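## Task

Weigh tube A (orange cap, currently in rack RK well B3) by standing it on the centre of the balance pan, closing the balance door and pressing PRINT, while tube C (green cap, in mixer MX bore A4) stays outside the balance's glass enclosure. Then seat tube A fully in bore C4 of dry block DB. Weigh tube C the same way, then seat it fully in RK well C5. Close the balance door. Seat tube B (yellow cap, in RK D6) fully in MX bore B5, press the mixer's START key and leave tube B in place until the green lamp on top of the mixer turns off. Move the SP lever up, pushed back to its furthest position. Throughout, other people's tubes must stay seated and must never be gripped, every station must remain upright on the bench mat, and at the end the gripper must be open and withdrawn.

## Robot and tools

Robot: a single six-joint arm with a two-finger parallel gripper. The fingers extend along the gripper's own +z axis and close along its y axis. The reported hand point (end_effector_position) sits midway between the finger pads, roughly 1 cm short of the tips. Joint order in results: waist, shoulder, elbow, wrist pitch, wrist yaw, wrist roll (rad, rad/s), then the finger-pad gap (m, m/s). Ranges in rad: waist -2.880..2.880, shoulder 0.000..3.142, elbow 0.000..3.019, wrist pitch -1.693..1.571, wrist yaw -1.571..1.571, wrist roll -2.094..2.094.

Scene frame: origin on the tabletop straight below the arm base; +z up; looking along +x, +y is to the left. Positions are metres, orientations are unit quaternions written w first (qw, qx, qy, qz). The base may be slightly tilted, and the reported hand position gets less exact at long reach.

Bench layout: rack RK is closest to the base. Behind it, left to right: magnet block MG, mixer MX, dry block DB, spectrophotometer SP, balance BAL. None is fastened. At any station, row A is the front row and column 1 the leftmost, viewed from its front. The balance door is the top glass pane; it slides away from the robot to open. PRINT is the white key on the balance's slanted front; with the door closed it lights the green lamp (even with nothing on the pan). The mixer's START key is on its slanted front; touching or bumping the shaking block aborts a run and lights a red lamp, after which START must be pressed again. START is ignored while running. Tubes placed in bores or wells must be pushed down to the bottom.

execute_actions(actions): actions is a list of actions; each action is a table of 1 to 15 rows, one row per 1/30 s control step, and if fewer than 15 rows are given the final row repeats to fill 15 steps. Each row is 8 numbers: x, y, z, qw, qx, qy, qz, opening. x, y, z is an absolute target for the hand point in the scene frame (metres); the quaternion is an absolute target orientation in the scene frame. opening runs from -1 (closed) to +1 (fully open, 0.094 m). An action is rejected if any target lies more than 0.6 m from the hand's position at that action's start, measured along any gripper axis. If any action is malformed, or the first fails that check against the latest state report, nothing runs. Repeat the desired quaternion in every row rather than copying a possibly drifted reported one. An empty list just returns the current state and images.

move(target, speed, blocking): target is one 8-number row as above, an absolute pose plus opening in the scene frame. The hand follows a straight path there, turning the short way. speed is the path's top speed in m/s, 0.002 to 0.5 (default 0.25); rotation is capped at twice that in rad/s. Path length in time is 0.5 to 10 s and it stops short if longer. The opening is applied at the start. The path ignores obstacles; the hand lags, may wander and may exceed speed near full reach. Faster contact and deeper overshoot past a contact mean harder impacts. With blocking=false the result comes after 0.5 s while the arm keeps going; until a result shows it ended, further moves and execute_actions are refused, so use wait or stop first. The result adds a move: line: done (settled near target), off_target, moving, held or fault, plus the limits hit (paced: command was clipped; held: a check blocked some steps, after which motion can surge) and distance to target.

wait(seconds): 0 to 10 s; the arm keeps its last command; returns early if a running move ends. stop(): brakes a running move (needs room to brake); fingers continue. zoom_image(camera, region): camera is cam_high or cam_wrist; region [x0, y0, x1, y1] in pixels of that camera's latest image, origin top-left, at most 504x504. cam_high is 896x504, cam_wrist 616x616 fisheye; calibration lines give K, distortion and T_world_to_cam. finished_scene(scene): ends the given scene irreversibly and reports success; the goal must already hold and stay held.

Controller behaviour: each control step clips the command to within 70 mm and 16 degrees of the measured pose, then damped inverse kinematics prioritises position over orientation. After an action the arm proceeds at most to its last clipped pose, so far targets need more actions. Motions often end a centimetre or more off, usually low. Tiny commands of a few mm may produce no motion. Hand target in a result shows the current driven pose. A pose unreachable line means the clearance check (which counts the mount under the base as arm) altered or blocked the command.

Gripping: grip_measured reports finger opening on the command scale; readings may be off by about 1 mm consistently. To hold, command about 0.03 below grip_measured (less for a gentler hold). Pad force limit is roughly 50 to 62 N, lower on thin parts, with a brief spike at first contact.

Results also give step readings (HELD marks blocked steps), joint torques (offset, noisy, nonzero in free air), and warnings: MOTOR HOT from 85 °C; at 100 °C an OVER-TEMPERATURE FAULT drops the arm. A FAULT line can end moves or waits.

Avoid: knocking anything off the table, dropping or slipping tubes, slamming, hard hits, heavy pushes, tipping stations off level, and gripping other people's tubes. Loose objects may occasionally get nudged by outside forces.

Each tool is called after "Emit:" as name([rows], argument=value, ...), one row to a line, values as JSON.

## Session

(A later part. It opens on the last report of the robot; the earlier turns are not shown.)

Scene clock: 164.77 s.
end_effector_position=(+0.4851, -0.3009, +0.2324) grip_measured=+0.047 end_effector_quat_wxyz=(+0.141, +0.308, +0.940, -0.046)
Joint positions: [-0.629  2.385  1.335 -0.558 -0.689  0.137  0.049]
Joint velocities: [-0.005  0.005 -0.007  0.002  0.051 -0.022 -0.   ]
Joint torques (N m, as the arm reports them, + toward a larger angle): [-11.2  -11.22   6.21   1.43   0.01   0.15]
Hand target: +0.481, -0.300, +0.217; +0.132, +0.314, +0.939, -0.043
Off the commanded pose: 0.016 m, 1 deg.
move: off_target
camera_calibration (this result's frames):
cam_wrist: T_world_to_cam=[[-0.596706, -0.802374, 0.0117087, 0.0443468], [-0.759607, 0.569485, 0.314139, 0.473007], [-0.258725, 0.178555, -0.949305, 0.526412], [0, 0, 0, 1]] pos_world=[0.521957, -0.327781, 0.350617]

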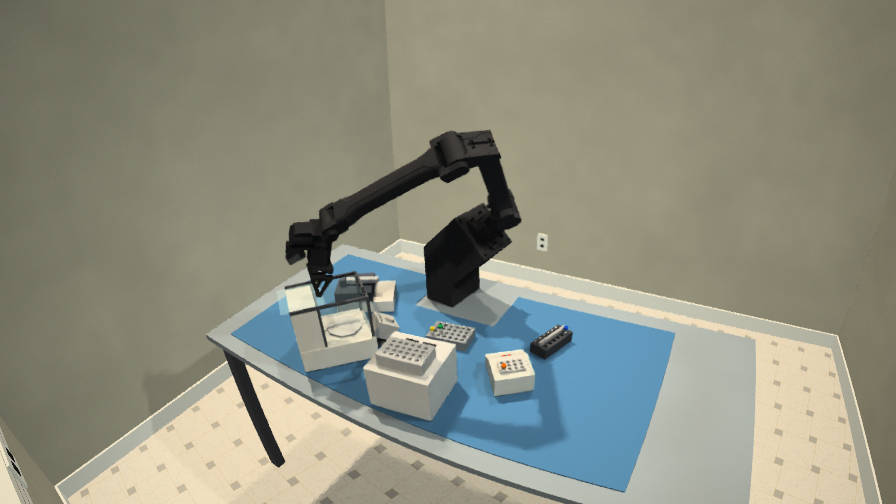

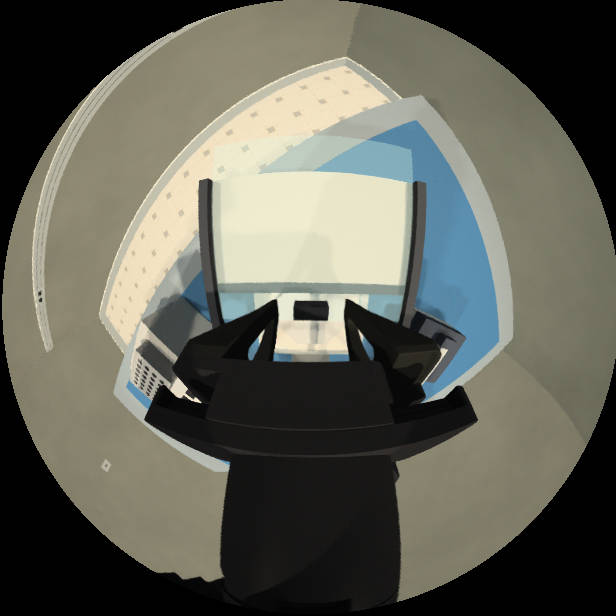

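Emit:
execute_actions([
  [[0.482,-0.3,0.221,0.1318,0.3141,0.9388,-0.0441,-0.1],[0.482,-0.3,0.221,0.1318,0.3141,0.9388,-0.0441,-0.2],[0.482,-0.3,0.221,0.1318,0.3141,0.9388,-0.0441,-0.3],[0.482,-0.3,0.221,0.1318,0.3141,0.9388,-0.0441,-0.38],[0.482,-0.3,0.221,0.1318,0.3141,0.9388,-0.0441,-0.43],[0.482,-0.3,0.221,0.1318,0.3141,0.9388,-0.0441,-0.46],[0.482,-0.3,0.221,0.1318,0.3141,0.9388,-0.0441,-0.48],[0.482,-0.3,0.221,0.1318,0.3141,0.9388,-0.0441,-0.495],[0.482,-0.3,0.221,0.1318,0.3141,0.9388,-0.0441,-0.51],[0.482,-0.3,0.221,0.1318,0.3141,0.9388,-0.0441,-0.52],[0.482,-0.3,0.221,0.1318,0.3141,0.9388,-0.0441,-0.535]],
])

Emit:
move(target=[0.398,-0.236,0.236,0.1318,0.3141,0.9388,-0.0441,-0.535], speed=0.08)

Emit:
move(target=[0.380,-0.222,0.236,0.1318,0.3141,0.9388,-0.0441,-0.535], speed=0.03)

Emit:
execute_actions([
  [[0.39,-0.229,0.236,0.1318,0.3141,0.9388,-0.0441,-0.5],[0.39,-0.229,0.236,0.1318,0.3141,0.9388,-0.0441,-0.45],[0.39,-0.229,0.236,0.1318,0.3141,0.9388,-0.0441,-0.35],[0.39,-0.229,0.236,0.1318,0.3141,0.9388,-0.0441,-0.2]],
])

Emit:
move(target=[0.39,-0.229,0.28,0.1318,0.3141,0.9388,-0.0441,-0.2], speed=0.12)

Emit:
move(target=[0.29,-0.10,0.27,0.139,0,0.99,0,-0.5], speed=0.22)

Emit:
move(target=[0.27,-0.043,0.095,0.139,0,0.99,0,-0.5], speed=0.15)

Scene clock: 166.17 s.
end_effector_position=(+0.4852, -0.3009, +0.2324) grip_measured=-0.512 end_effector_quat_wxyz=(+0.141, +0.308, +0.940, -0.046)
Joint positions: [-0.629  2.385  1.335 -0.557 -0.69   0.139  0.023]
Joint velocities: [ 0.005 -0.005  0.002 -0.022 -0.081 -0.066 -0.   ]
Joint torques (N m, as the arm reports them, + toward a larger angle): [-11.78 -11.19   6.6    0.93   0.09   0.12]
Hand target: +0.482, -0.300, +0.221; +0.132, +0.314, +0.939, -0.044
Off the commanded pose: 0.012 m, 1 deg.
Step readings (end_effector_position):
0: (+0.4852, -0.3010, +0.2324)
1: (+0.4852, -0.3010, +0.2324)
2: (+0.4852, -0.3010, +0.2324)
4: (+0.4852, -0.3010, +0.2324)
8: (+0.4852, -0.3009, +0.2324)
15: end_effector_position above
camera_calibration (this result's frames):
cam_wrist: T_world_to_cam=[[-0.597892, -0.801503, 0.0108194, 0.0454669], [-0.758995, 0.570421, 0.31392, 0.473098], [-0.25778, 0.179479, -0.949388, 0.526292], [0, 0, 0, 1]] pos_world=[0.521931, -0.327881, 0.350648]

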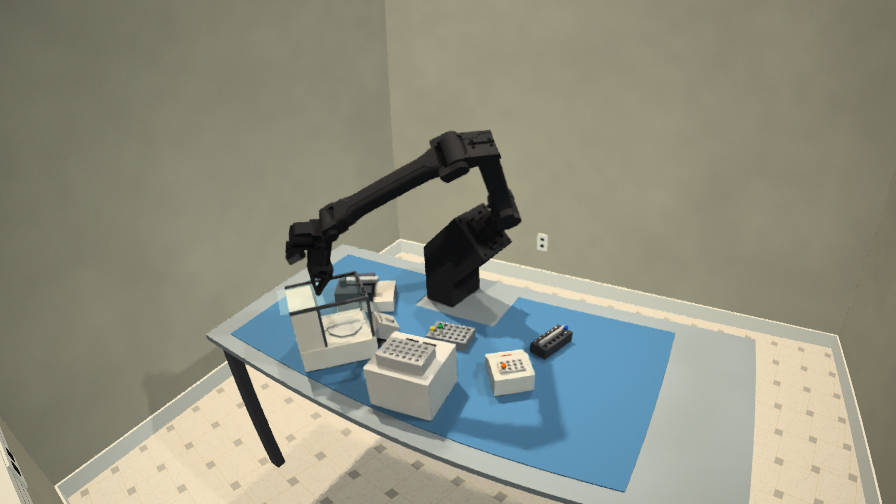

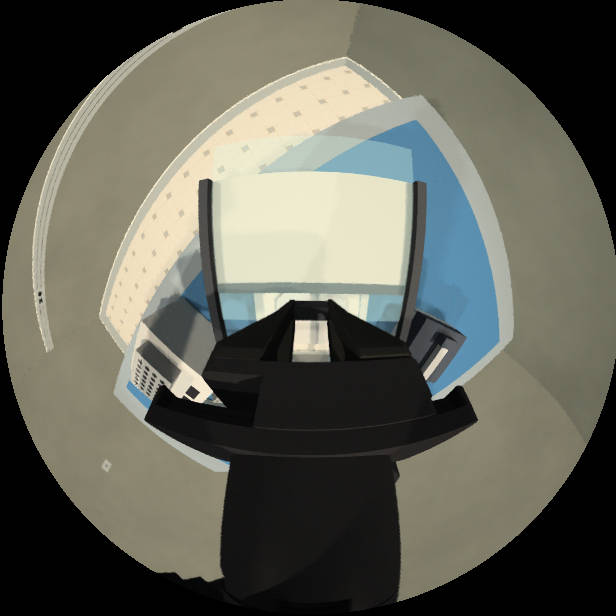

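Scene clock: 167.83 s.
end_effector_position=(+0.4008, -0.2362, +0.2306) grip_measured=-0.512 end_effector_quat_wxyz=(+0.126, +0.313, +0.940, -0.043)
Joint positions: [-0.643  2.192  1.014 -0.481 -0.688  0.102  0.023]
Joint velocities: [ 0.005 -0.005 -0.002  0.017  0.051 -0.037 -0.   ]
Joint torques (N m, as the arm reports them, + toward a larger angle): [-11.6  -10.82   5.33   1.     0.15   0.  ]
Hand target: +0.398, -0.237, +0.236; +0.132, +0.314, +0.939, -0.044
Off the commanded pose: 0.006 m, 1 deg.
move: done
camera_calibration (this result's frames):
cam_wrist: T_world_to_cam=[[-0.604498, -0.796493, 0.0134699, 0.0500879], [-0.74546, 0.571566, 0.342932, 0.360844], [-0.280842, 0.19726, -0.939264, 0.502366], [0, 0, 0, 1]] pos_world=[0.440358, -0.265448, 0.347434]

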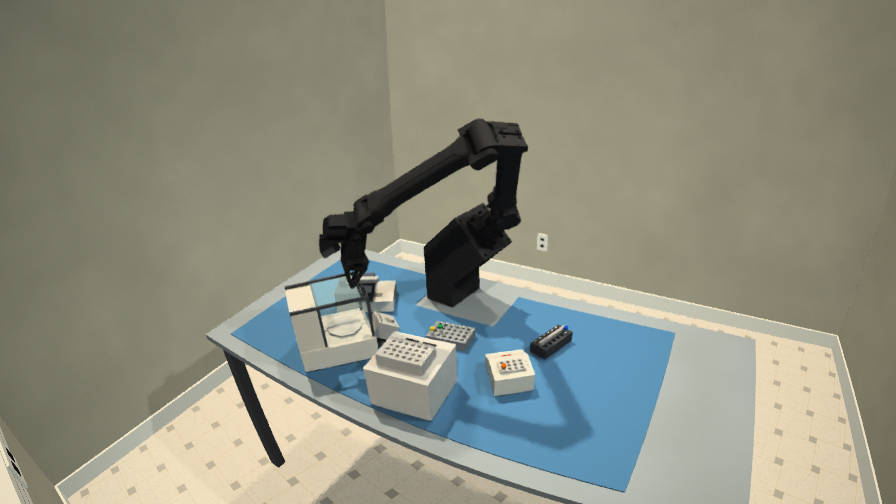

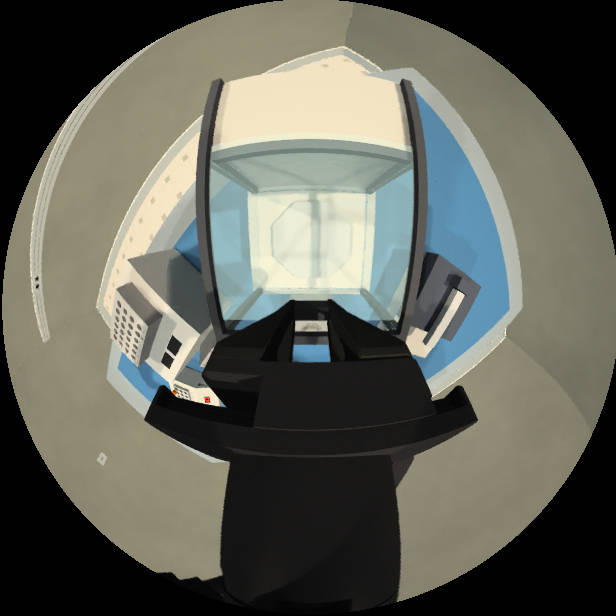

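Scene clock: 168.93 s.
end_effector_position=(+0.3909, -0.2287, +0.2305) grip_measured=-0.512 end_effector_quat_wxyz=(+0.133, +0.307, +0.941, -0.047)
Joint positions: [-0.644  2.163  0.963 -0.441 -0.685  0.1    0.023]
Joint velocities: [ 0.005 -0.005 -0.007  0.002 -0.022 -0.066  0.001]
Joint torques (N m, as the arm reports them, + toward a larger angle): [-11.1  -11.67   3.82   0.09   0.06  -0.03]
Hand target: +0.380, -0.222, +0.236; +0.132, +0.314, +0.939, -0.044
Off the commanded pose: 0.014 m, 1 deg.
move: off_target
camera_calibration (this result's frames):
cam_wrist: T_world_to_cam=[[-0.594829, -0.803655, 0.0178224, 0.0437005], [-0.755754, 0.566654, 0.328237, 0.355515], [-0.273888, 0.181775, -0.944427, 0.492957], [0, 0, 0, 1]] pos_world=[0.429691, -0.255941, 0.34809]

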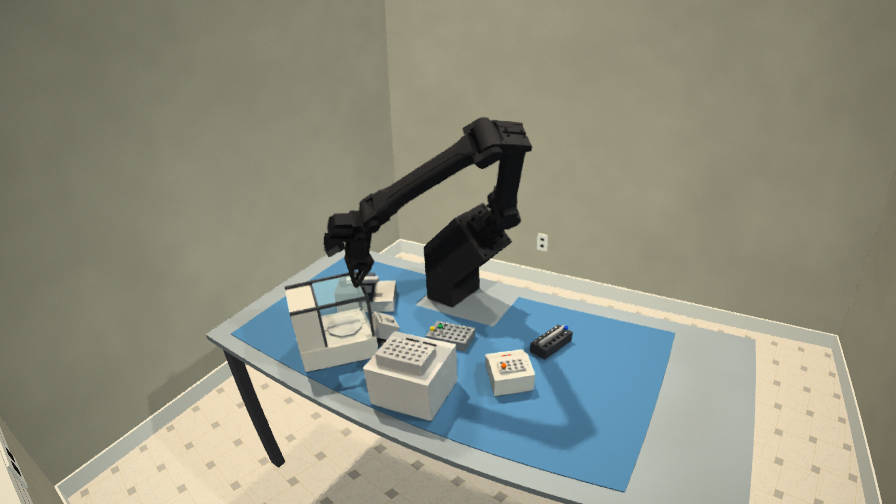

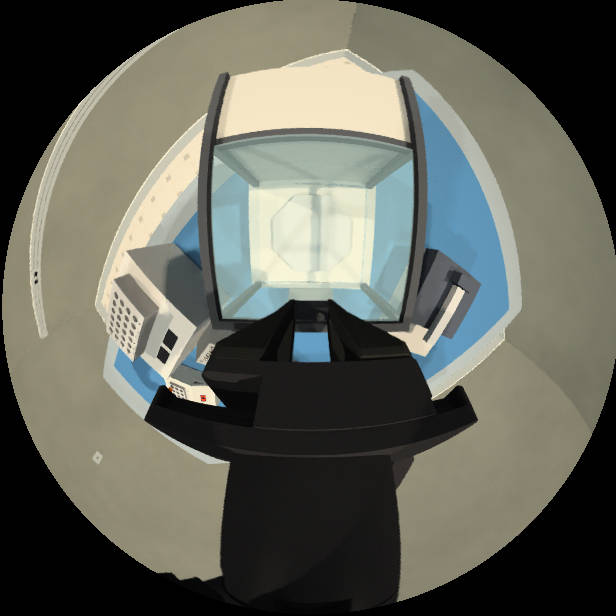

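Scene clock: 169.43 s.
end_effector_position=(+0.3888, -0.2277, +0.2305) grip_measured=-0.203 end_effector_quat_wxyz=(+0.129, +0.311, +0.941, -0.045)
Joint positions: [-0.646  2.162  0.963 -0.453 -0.685  0.1    0.037]
Joint velocities: [-0.015 -0.015 -0.007  0.017 -0.022  0.022 -0.001]
Joint torques (N m, as the arm reports them, + toward a larger angle): [-10.75  -9.46   6.56   0.24   0.05   0.02]
Hand target: +0.390, -0.229, +0.236; +0.132, +0.314, +0.939, -0.044
Off the commanded pose: 0.006 m, 1 deg.
Step readings (end_effector_position):
0: (+0.3909, -0.2287, +0.2305)
1: (+0.3909, -0.2287, +0.2305)
2: (+0.3908, -0.2286, +0.2305)
4: (+0.3895, -0.2279, +0.2305)
8: (+0.3888, -0.2277, +0.2305)
15: end_effector_position above
camera_calibration (this result's frames):
cam_wrist: T_world_to_cam=[[-0.6016, -0.798634, 0.0161738, 0.047348], [-0.749045, 0.571048, 0.335911, 0.34996], [-0.277506, 0.189969, -0.941755, 0.494872], [0, 0, 0, 1]] pos_world=[0.42795, -0.25604, 0.347727]

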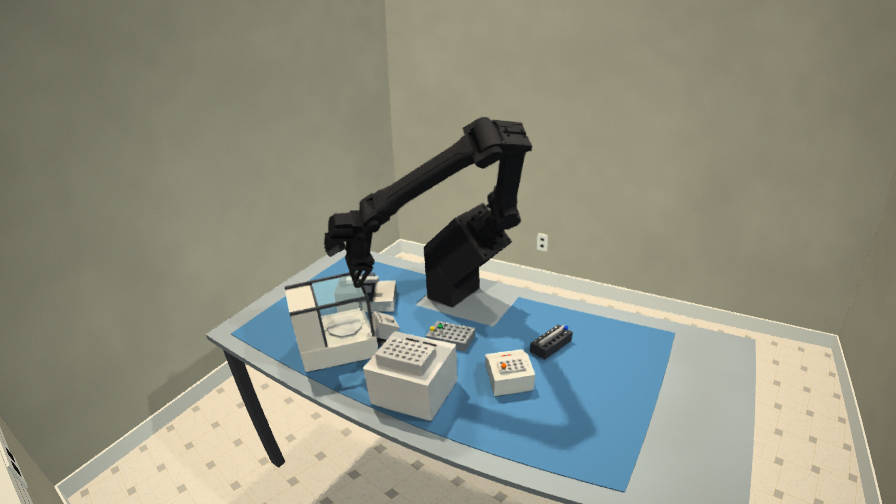

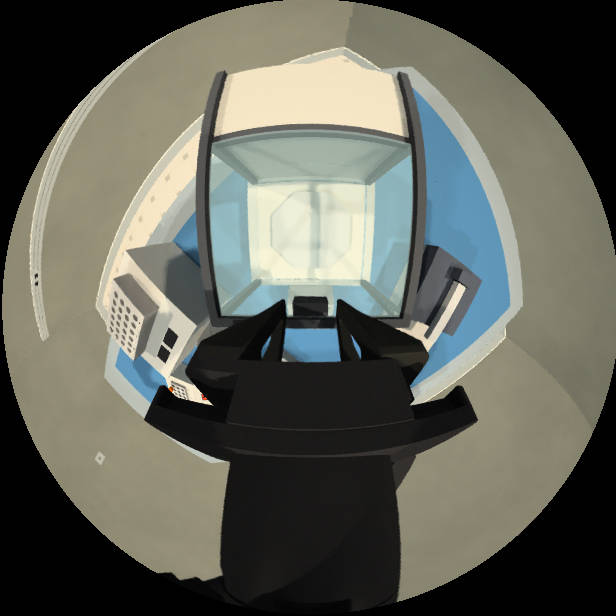

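Scene clock: 170.27 s.
end_effector_position=(+0.3741, -0.2242, +0.2688) grip_measured=-0.203 end_effector_quat_wxyz=(+0.122, +0.332, +0.935, -0.039)
Joint positions: [-0.718  2.102  0.976 -0.606 -0.679  0.038  0.037]
Joint velocities: [-0.005  0.005 -0.002  0.002  0.022  0.007 -0.001]
Joint torques (N m, as the arm reports them, + toward a larger angle): [ -9.24 -10.11   9.79   0.24   0.13  -0.21]
Hand target: +0.389, -0.229, +0.281; +0.132, +0.315, +0.939, -0.045
Off the commanded pose: 0.020 m, 2 deg.
move: off_target
camera_calibration (this result's frames):
cam_wrist: T_world_to_cam=[[-0.6342, -0.773161, 0.00344101, 0.0620426], [-0.72285, 0.594499, 0.35222, 0.315165], [-0.274369, 0.220891, -0.935911, 0.530316], [0, 0, 0, 1]] pos_world=[0.412667, -0.256538, 0.385107]

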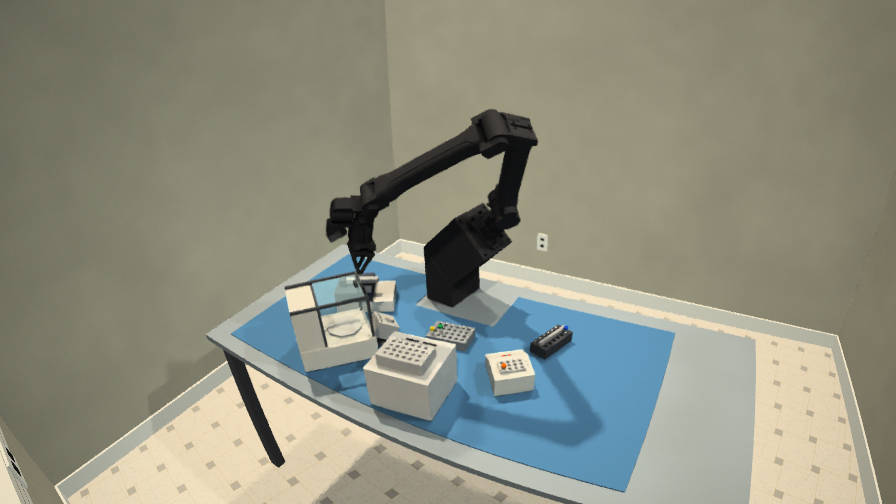

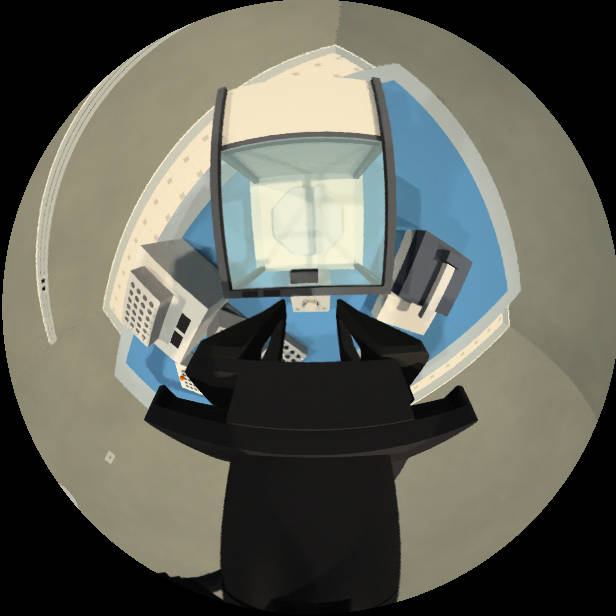

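Scene clock: 172.40 s.
end_effector_position=(+0.2923, -0.1009, +0.2687) grip_measured=-0.497 end_effector_quat_wxyz=(+0.138, +0.002, +0.990, -0.002)
Joint positions: [-0.731  1.781  0.62  -0.633 -0.838 -0.669  0.024]
Joint velocities: [-0.015  0.005 -0.007 -0.007  0.022 -0.022  0.   ]
Joint torques (N m, as the arm reports them, + toward a larger angle): [-6.95 -4.49  6.43  0.26 -0.17 -0.13]
Hand target: +0.289, -0.100, +0.270; +0.139, -0.000, +0.990, -0.000
Off the commanded pose: 0.003 m, 0 deg.
move: done
camera_calibration (this result's frames):
cam_wrist: T_world_to_cam=[[-0.0118946, -0.999828, 0.0142432, -0.10216], [-0.942459, 0.0159693, 0.333939, 0.193549], [-0.334109, -0.00945155, -0.942487, 0.476525], [0, 0, 0, 1]] pos_world=[0.340408, -0.100729, 0.38594]

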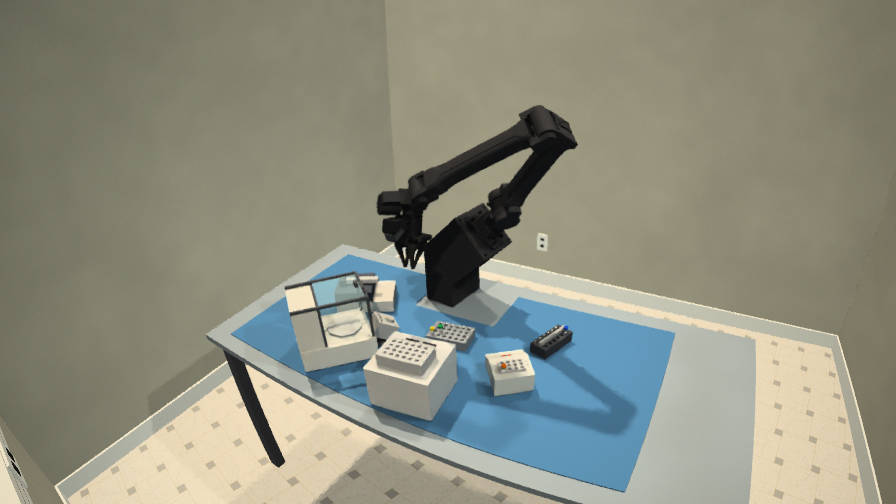

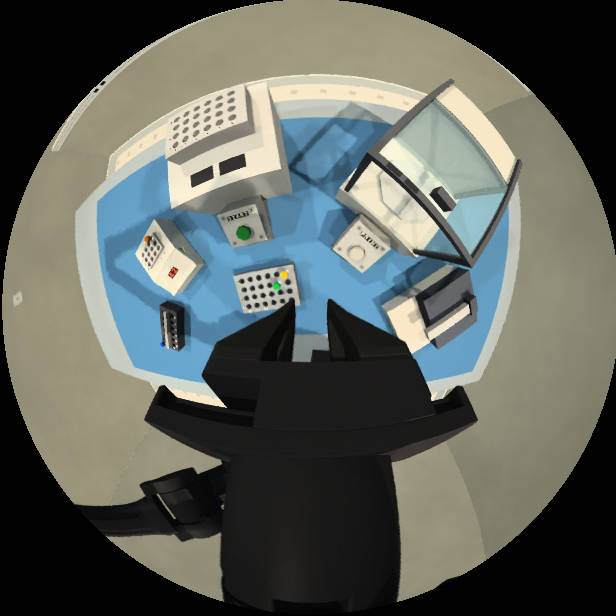

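Scene clock: 174.30 s.
end_effector_position=(+0.2790, -0.0397, +0.0940) grip_measured=-0.497 end_effector_quat_wxyz=(+0.147, -0.010, +0.989, +0.007)
Joint positions: [-0.159  2.1    0.344  0.621 -0.8    0.17   0.024]
Joint velocities: [-0.005 -0.005 -0.012  0.007  0.037 -0.007  0.001]
Joint torques (N m, as the arm reports them, + toward a larger angle): [-6.11 -4.27 -1.37  1.59  0.19  0.18]
Hand target: +0.272, -0.039, +0.091; +0.142, -0.000, +0.990, +0.008
Off the commanded pose: 0.010 m, 2 deg.
move: done
camera_calibration (this result's frames):
cam_wrist: T_world_to_cam=[[0.0159956, -0.999872, 0.000510569, -0.0450967], [-0.948693, -0.0150155, 0.315841, 0.240588], [-0.315793, -0.00553643, -0.948812, 0.303659], [0, 0, 0, 1]] pos_world=[0.324859, -0.0397972, 0.212151]

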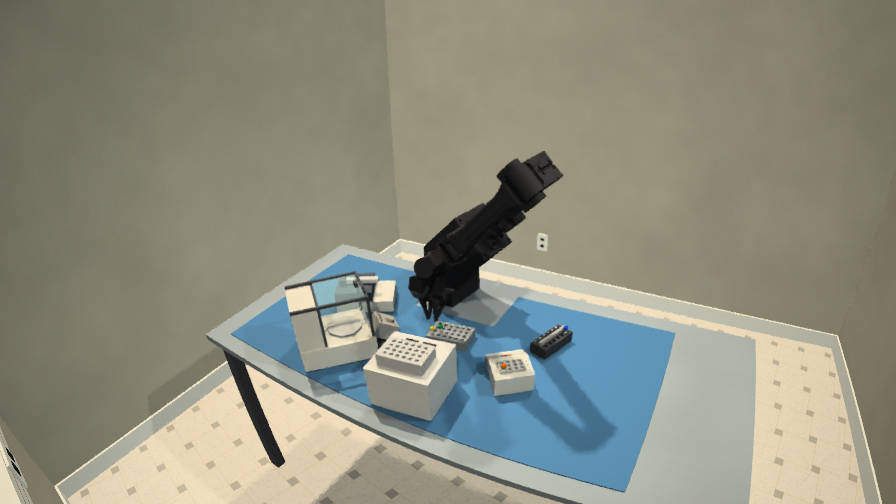

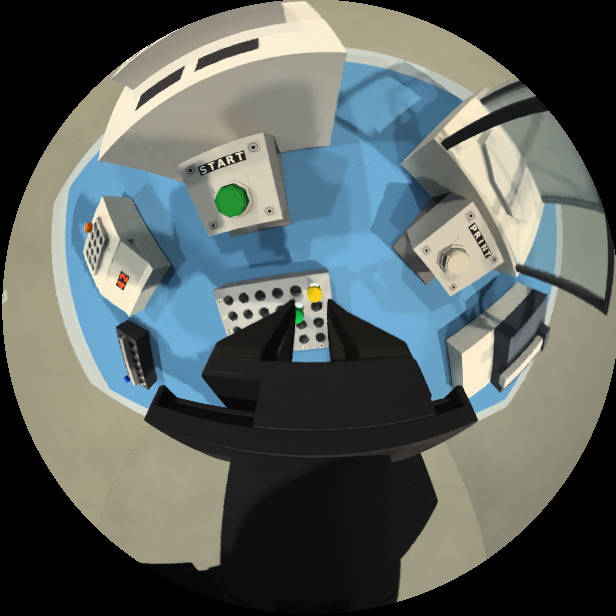

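Emit:
move(target=[0.281,-0.0415,0.064,0.139,0,0.99,0,-0.55], speed=0.04)

Emit:
zoom_image(camera="cam_wrist", region=[250,260,380,370])

Scene clock: 175.73 s.
end_effector_position=(+0.2799, -0.0416, +0.0676) grip_measured=-0.547 end_effector_quat_wxyz=(+0.140, -0.002, +0.990, -0.001)
Joint positions: [-0.077  2.192  0.369  0.735 -0.75   0.269  0.021]
Joint velocities: [-0.005 -0.015  0.002  0.002 -0.037  0.095 -0.002]
Joint torques (N m, as the arm reports them, + toward a larger angle): [-5.86 -4.46 -0.89  1.28  0.22  0.16]
Hand target: +0.281, -0.041, +0.063; +0.139, +0.000, +0.990, +0.001
Off the commanded pose: 0.004 m, 0 deg.
move: done
camera_calibration (this result's frames):
cam_wrist: T_world_to_cam=[[-0.00188889, -0.999916, 0.0128204, -0.0428361], [-0.944258, 0.00600395, 0.329152, 0.248458], [-0.329201, -0.011484, -0.94419, 0.282064], [0, 0, 0, 1]] pos_world=[0.327384, -0.041085, 0.185091]

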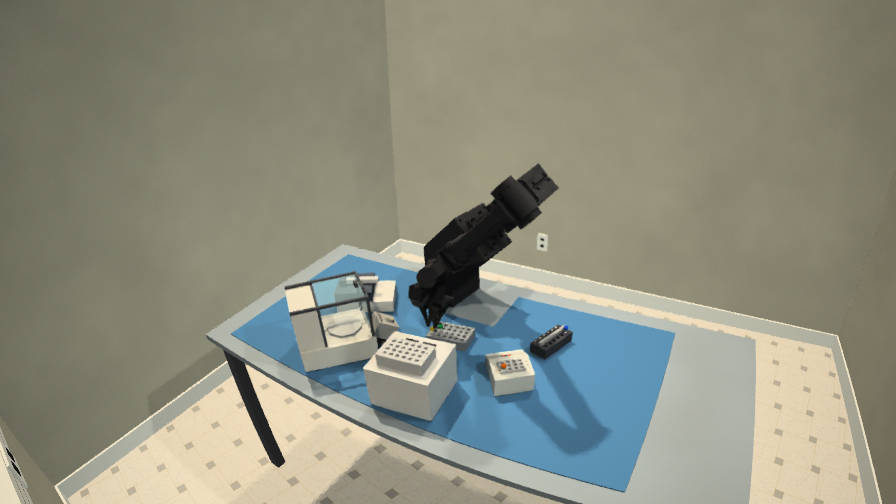

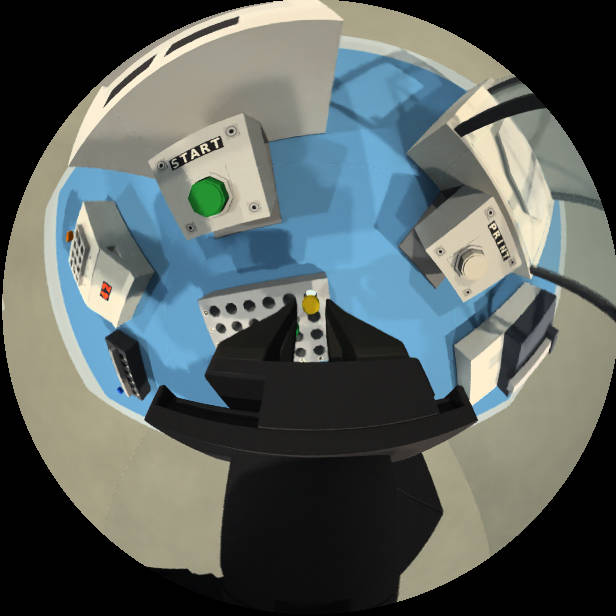

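Region (250, 260, 380, 370) of cam_wrist's 616x616 image, scaled by 3.877, with more detail than that image has; it fills the top 426 rows of this view, and the rest is white.

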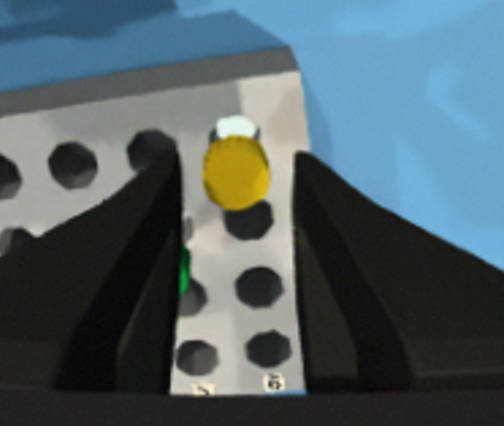

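Emit:
move(target=[0.281,-0.0415,0.0485,0.139,0,0.99,0,-0.55], speed=0.03)

Emit:
execute_actions([
  [[0.281,-0.0415,0.049,0.139,0,0.99,0,-0.6],[0.281,-0.0415,0.049,0.139,0,0.99,0,-0.65],[0.281,-0.0415,0.049,0.139,0,0.99,0,-0.7],[0.281,-0.0415,0.049,0.139,0,0.99,0,-0.72],[0.281,-0.0415,0.049,0.139,0,0.99,0,-0.74],[0.281,-0.0415,0.049,0.139,0,0.99,0,-0.755],[0.281,-0.0415,0.049,0.139,0,0.99,0,-0.77],[0.281,-0.0415,0.049,0.139,0,0.99,0,-0.78],[0.281,-0.0415,0.049,0.139,0,0.99,0,-0.79],[0.281,-0.0415,0.049,0.139,0,0.99,0,-0.805]],
])

Emit:
zoom_image(camera="cam_wrist", region=[250,230,380,340])

Scene clock: 177.07 s.
end_effector_position=(+0.2805, -0.0418, +0.0527) grip_measured=-0.547 end_effector_quat_wxyz=(+0.140, -0.003, +0.990, -0.001)
Joint positions: [-0.033  2.248  0.384  0.812 -0.728  0.322  0.021]
Joint velocities: [-0.005 -0.005 -0.007 -0.002 -0.022  0.007 -0.001]
Joint torques (N m, as the arm reports them, + toward a larger angle): [-5.93 -4.36 -1.61  1.41  0.25  0.22]
Hand target: +0.281, -0.041, +0.048; +0.139, -0.000, +0.990, +0.001
Off the commanded pose: 0.004 m, 0 deg.
move: done
camera_calibration (this result's frames):
cam_wrist: T_world_to_cam=[[-0.00191201, -0.9999, 0.0140453, -0.0429746], [-0.944403, 0.00642342, 0.328727, 0.254007], [-0.328785, -0.0126359, -0.94432, 0.268043], [0, 0, 0, 1]] pos_world=[0.327931, -0.0412149, 0.170223]

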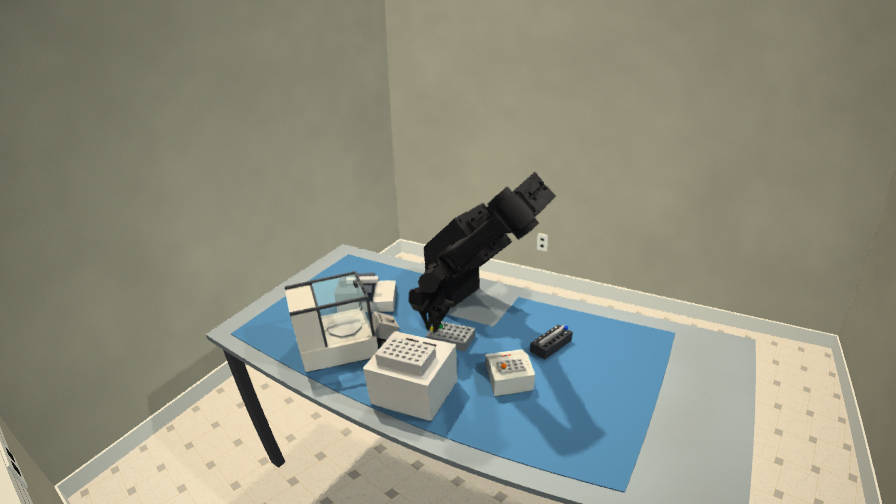

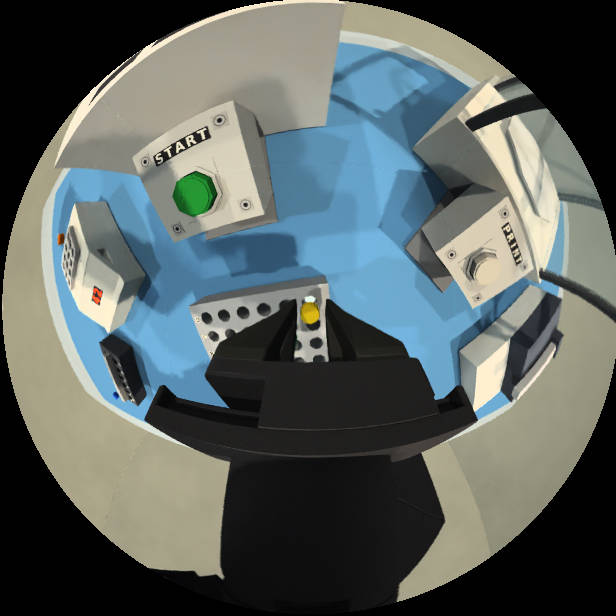

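Scene clock: 177.57 s.
end_effector_position=(+0.2805, -0.0418, +0.0527) grip_measured=-0.780 end_effector_quat_wxyz=(+0.140, -0.003, +0.990, -0.001)
Joint positions: [-0.033  2.248  0.384  0.812 -0.728  0.322  0.01 ]
Joint velocities: [ 0.005 -0.005  0.007  0.012 -0.007  0.007 -0.001]
Joint torques (N m, as the arm reports them, + toward a larger angle): [-6.46 -4.86 -1.58  1.19  0.24  0.17]
Hand target: +0.281, -0.041, +0.049; +0.139, -0.000, +0.990, +0.000
Off the commanded pose: 0.004 m, 0 deg.
Step readings (end_effector_position):
0: (+0.2805, -0.0418, +0.0527)
1: (+0.2805, -0.0418, +0.0527)
2: (+0.2805, -0.0418, +0.0527)
4: (+0.2805, -0.0418, +0.0527)
8: (+0.2805, -0.0418, +0.0527)
15: end_effector_position above
camera_calibration (this result's frames):
cam_wrist: T_world_to_cam=[[-0.00191201, -0.9999, 0.0140453, -0.0429746], [-0.944403, 0.00642342, 0.328727, 0.254007], [-0.328785, -0.0126359, -0.94432, 0.268043], [0, 0, 0, 1]] pos_world=[0.327931, -0.0412149, 0.170223]

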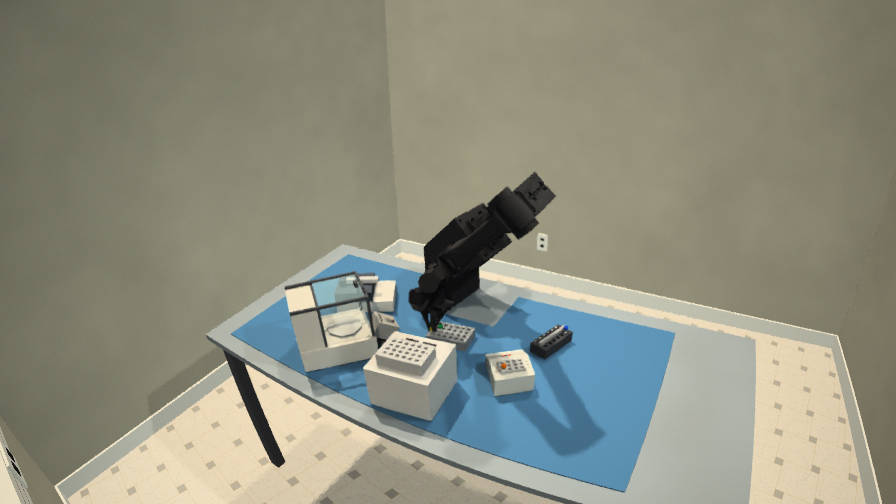

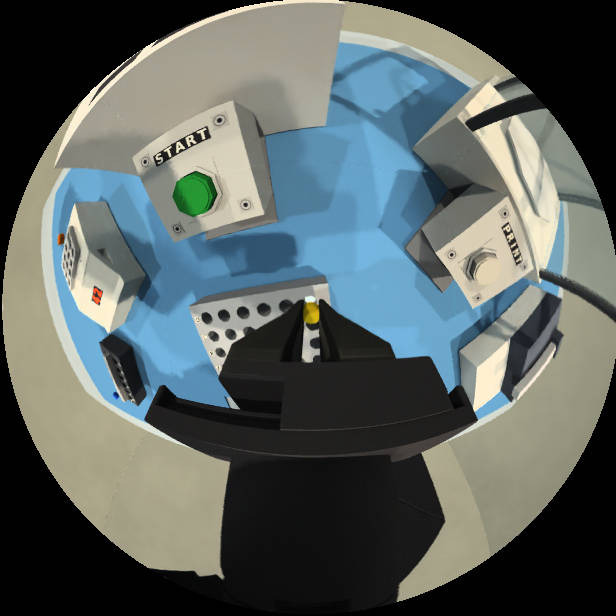

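Region (250, 230, 380, 340) of cam_wrist's 616x616 image, scaled by 3.877, with more detail than that image has; it fills the top 426 rows of this view, and the rest is white.

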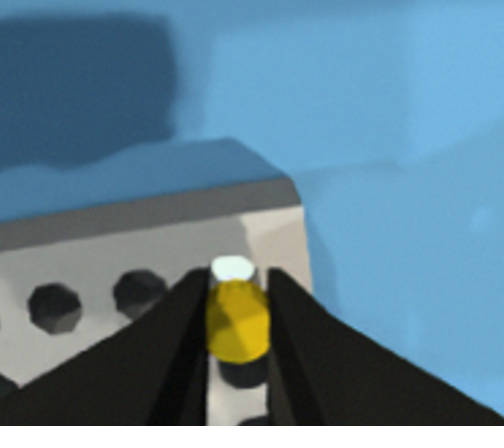

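Emit:
move(target=[0.276,-0.041,0.10,0.139,0,0.99,0,-0.805], speed=0.06)

Emit:
move(target=[0.35,-0.01,0.29,0.1382,-0.1035,0.9846,0.0145,-0.805], speed=0.2)

Emit:
move(target=[0.540,0.022,0.275,0.1382,-0.1035,0.9846,0.0145,-0.805], speed=0.18)

Emit:
move(target=[0.5285,0.0215,0.220,0.1382,-0.1035,0.9846,0.0145,-0.805], speed=0.05)

Emit:
zoom_image(camera="cam_wrist", region=[250,230,380,340])

Scene clock: 179.27 s.
end_effector_position=(+0.2803, -0.0421, +0.0998) grip_measured=-0.780 end_effector_quat_wxyz=(+0.142, +0.003, +0.990, -0.001)
Joint positions: [-0.174  2.062  0.35   0.543 -0.788  0.161  0.01 ]
Joint velocities: [-0.005 -0.005  0.002 -0.022  0.022 -0.037 -0.   ]
Joint torques (N m, as the arm reports them, + toward a larger angle): [-7.33 -5.43 -0.65  0.36  0.02 -0.06]
Hand target: +0.276, -0.042, +0.101; +0.139, -0.000, +0.990, -0.002
Off the commanded pose: 0.004 m, 1 deg.
move: done
camera_calibration (this result's frames):
cam_wrist: T_world_to_cam=[[-0.0136852, -0.999826, 0.0126735, -0.0404332], [-0.945131, 0.0170719, 0.326244, 0.239184], [-0.326403, -0.00751342, -0.945201, 0.312107], [0, 0, 0, 1]] pos_world=[0.32738, -0.0421645, 0.217483]

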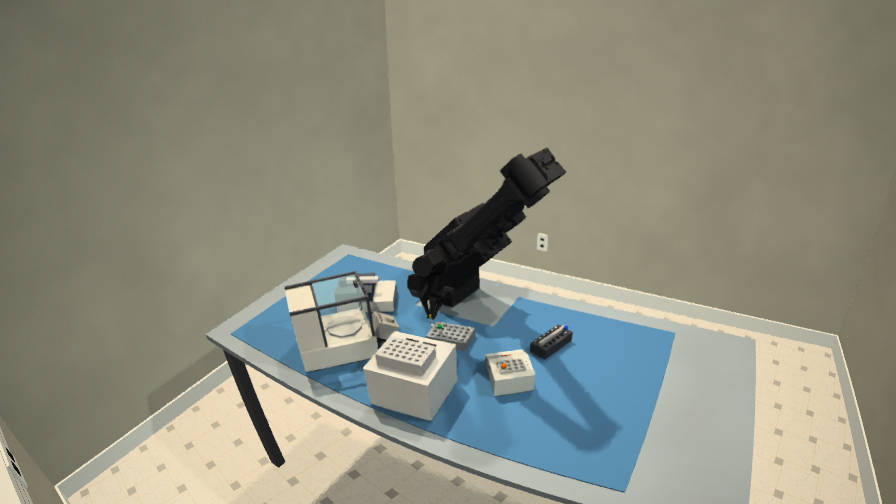

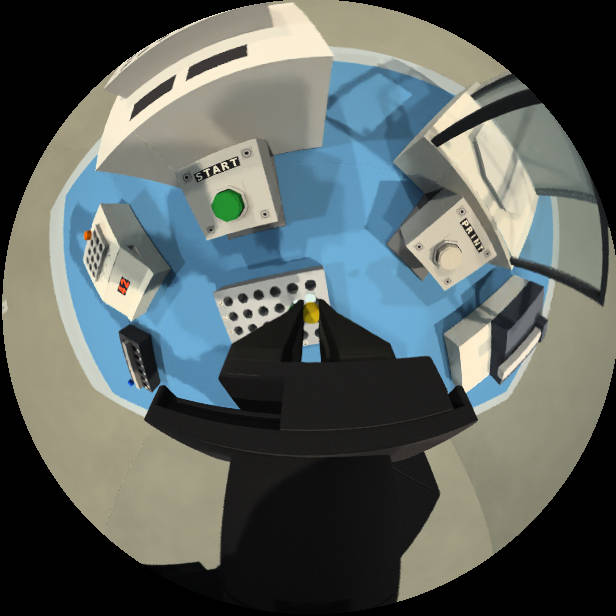

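Scene clock: 180.93 s.
end_effector_position=(+0.3370, -0.0094, +0.2857) grip_measured=-0.780 end_effector_quat_wxyz=(+0.130, -0.090, +0.987, +0.013)
Joint positions: [-0.536  1.543  0.649 -0.737 -0.902 -0.6    0.01 ]
Joint velocities: [-0.005 -0.005 -0.007  0.002 -0.051  0.007  0.001]
Joint torques (N m, as the arm reports them, + toward a larger angle): [-6.53 -2.49  9.01 -0.05 -0.15 -0.14]
Hand target: +0.348, -0.011, +0.294; +0.136, -0.103, +0.985, +0.009
Off the commanded pose: 0.014 m, 2 deg.
move: off_target
camera_calibration (this result's frames):
cam_wrist: T_world_to_cam=[[0.175096, -0.984509, 0.00914655, -0.0717811], [-0.923957, -0.161104, 0.346913, 0.216878], [-0.340066, -0.0691942, -0.937853, 0.50849], [0, 0, 0, 1]] pos_world=[0.385875, -0.000544661, 0.402307]

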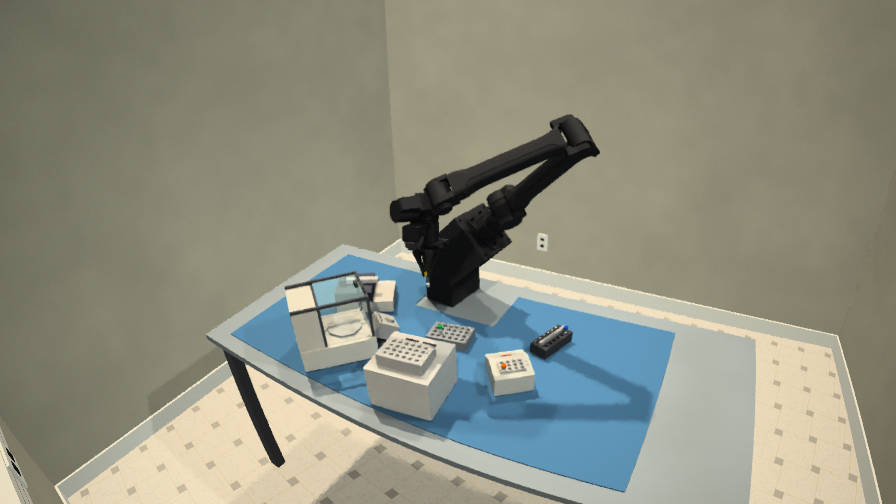

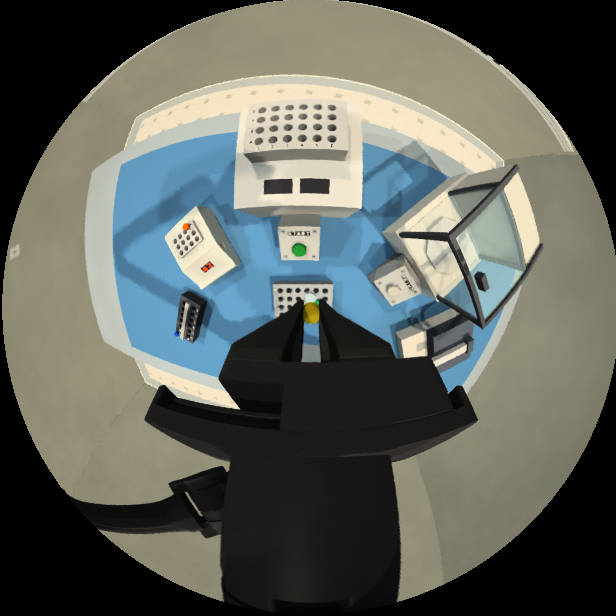

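Scene clock: 182.50 s.
end_effector_position=(+0.5271, +0.0224, +0.2763) grip_measured=-0.780 end_effector_quat_wxyz=(+0.137, -0.100, +0.985, +0.018)
Joint positions: [-0.311  1.786  1.093 -0.639 -0.899 -0.246  0.01 ]
Joint velocities: [ 0.015 -0.015 -0.007  0.017 -0.022 -0.022 -0.   ]
Joint torques (N m, as the arm reports them, + toward a larger angle): [-10.19  -7.41   8.69   1.2    0.08   0.2 ]
Hand target: +0.540, +0.026, +0.274; +0.140, -0.104, +0.985, +0.018
Off the commanded pose: 0.013 m, 1 deg.
move: off_target
camera_calibration (this result's frames):
cam_wrist: T_world_to_cam=[[0.196252, -0.98055, 0.00271512, -0.0831854], [-0.924936, -0.1842, 0.332512, 0.40593], [-0.325545, -0.0677675, -0.943095, 0.56027], [0, 0, 0, 1]] pos_world=[0.574178, 0.0311733, 0.393637]

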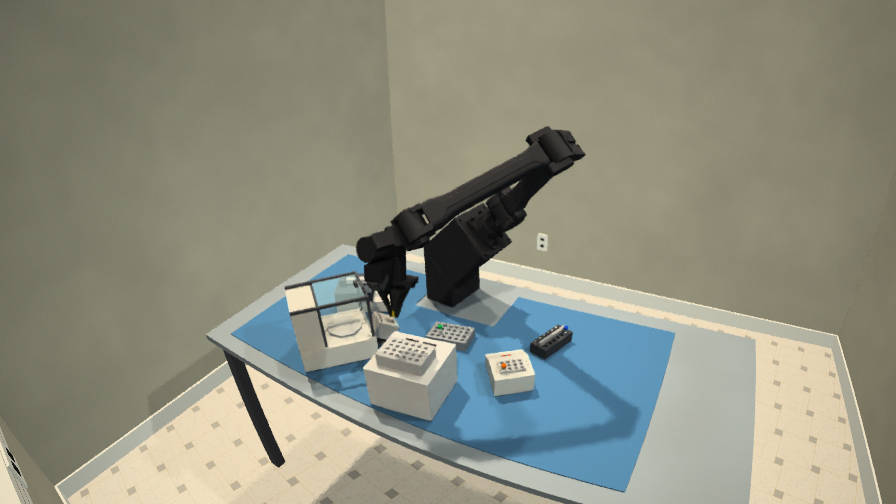

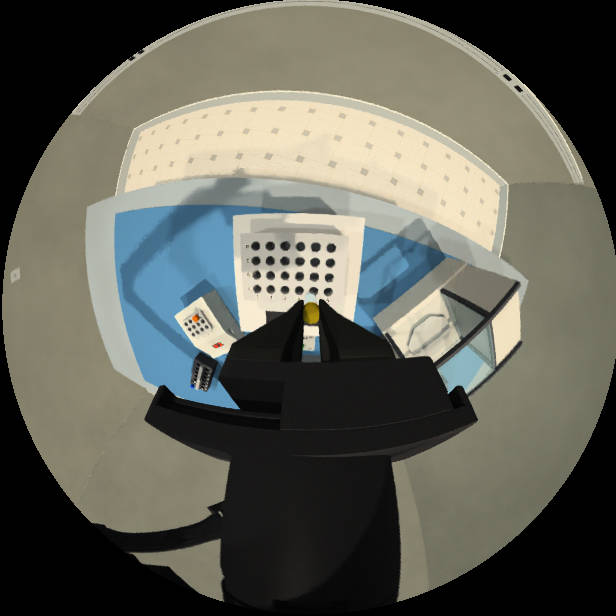

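Scene clock: 183.97 s.
end_effector_position=(+0.5322, +0.0226, +0.2316) grip_measured=-0.780 end_effector_quat_wxyz=(+0.146, -0.110, +0.983, +0.013)
Joint positions: [-0.241  1.828  1.041 -0.433 -0.873 -0.14   0.01 ]
Joint velocities: [ 0.005 -0.005  0.012  0.007 -0.007  0.037 -0.001]
Joint torques (N m, as the arm reports them, + toward a larger angle): [-9.97 -7.84  5.28  1.5   0.12  0.19]
Hand target: +0.529, +0.022, +0.220; +0.138, -0.103, +0.985, +0.015
Off the commanded pose: 0.012 m, 1 deg.
move: off_target
camera_calibration (this result's frames):
cam_wrist: T_world_to_cam=[[0.214253, -0.976615, 0.0178747, -0.0970305], [-0.927795, -0.197752, 0.316371, 0.431145], [-0.305438, -0.0843676, -0.948467, 0.510774], [0, 0, 0, 1]] pos_world=[0.576813, 0.0335915, 0.349785]

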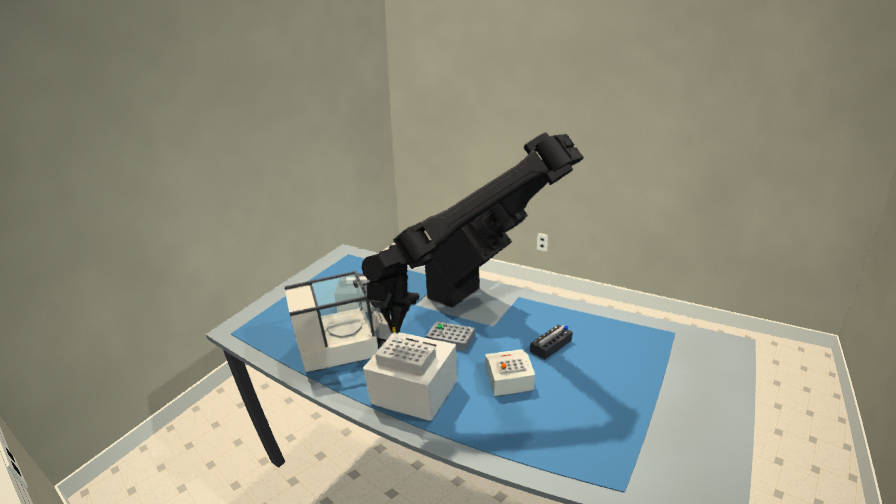

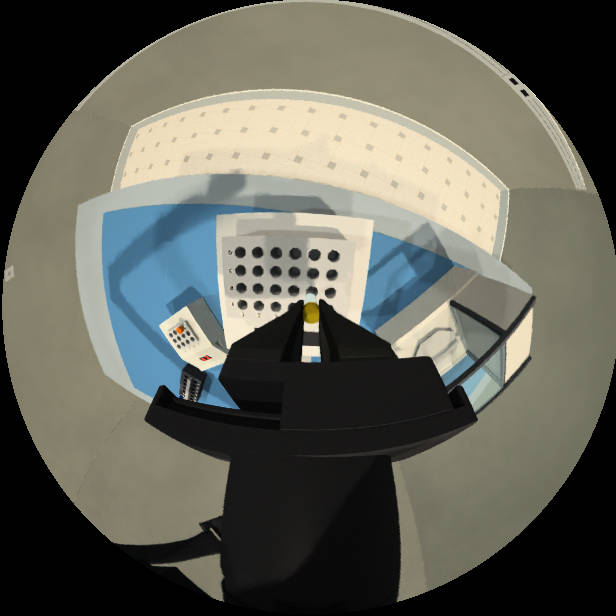

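Region (250, 230, 380, 340) of cam_wrist's 616x616 image, scaled by 3.877, with more detail than that image has; it fills the top 426 rows of this view, and the rest is white.

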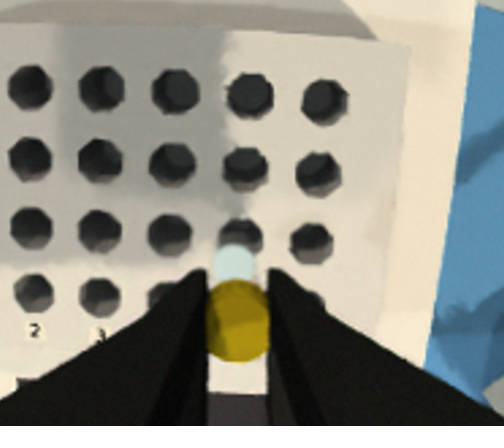

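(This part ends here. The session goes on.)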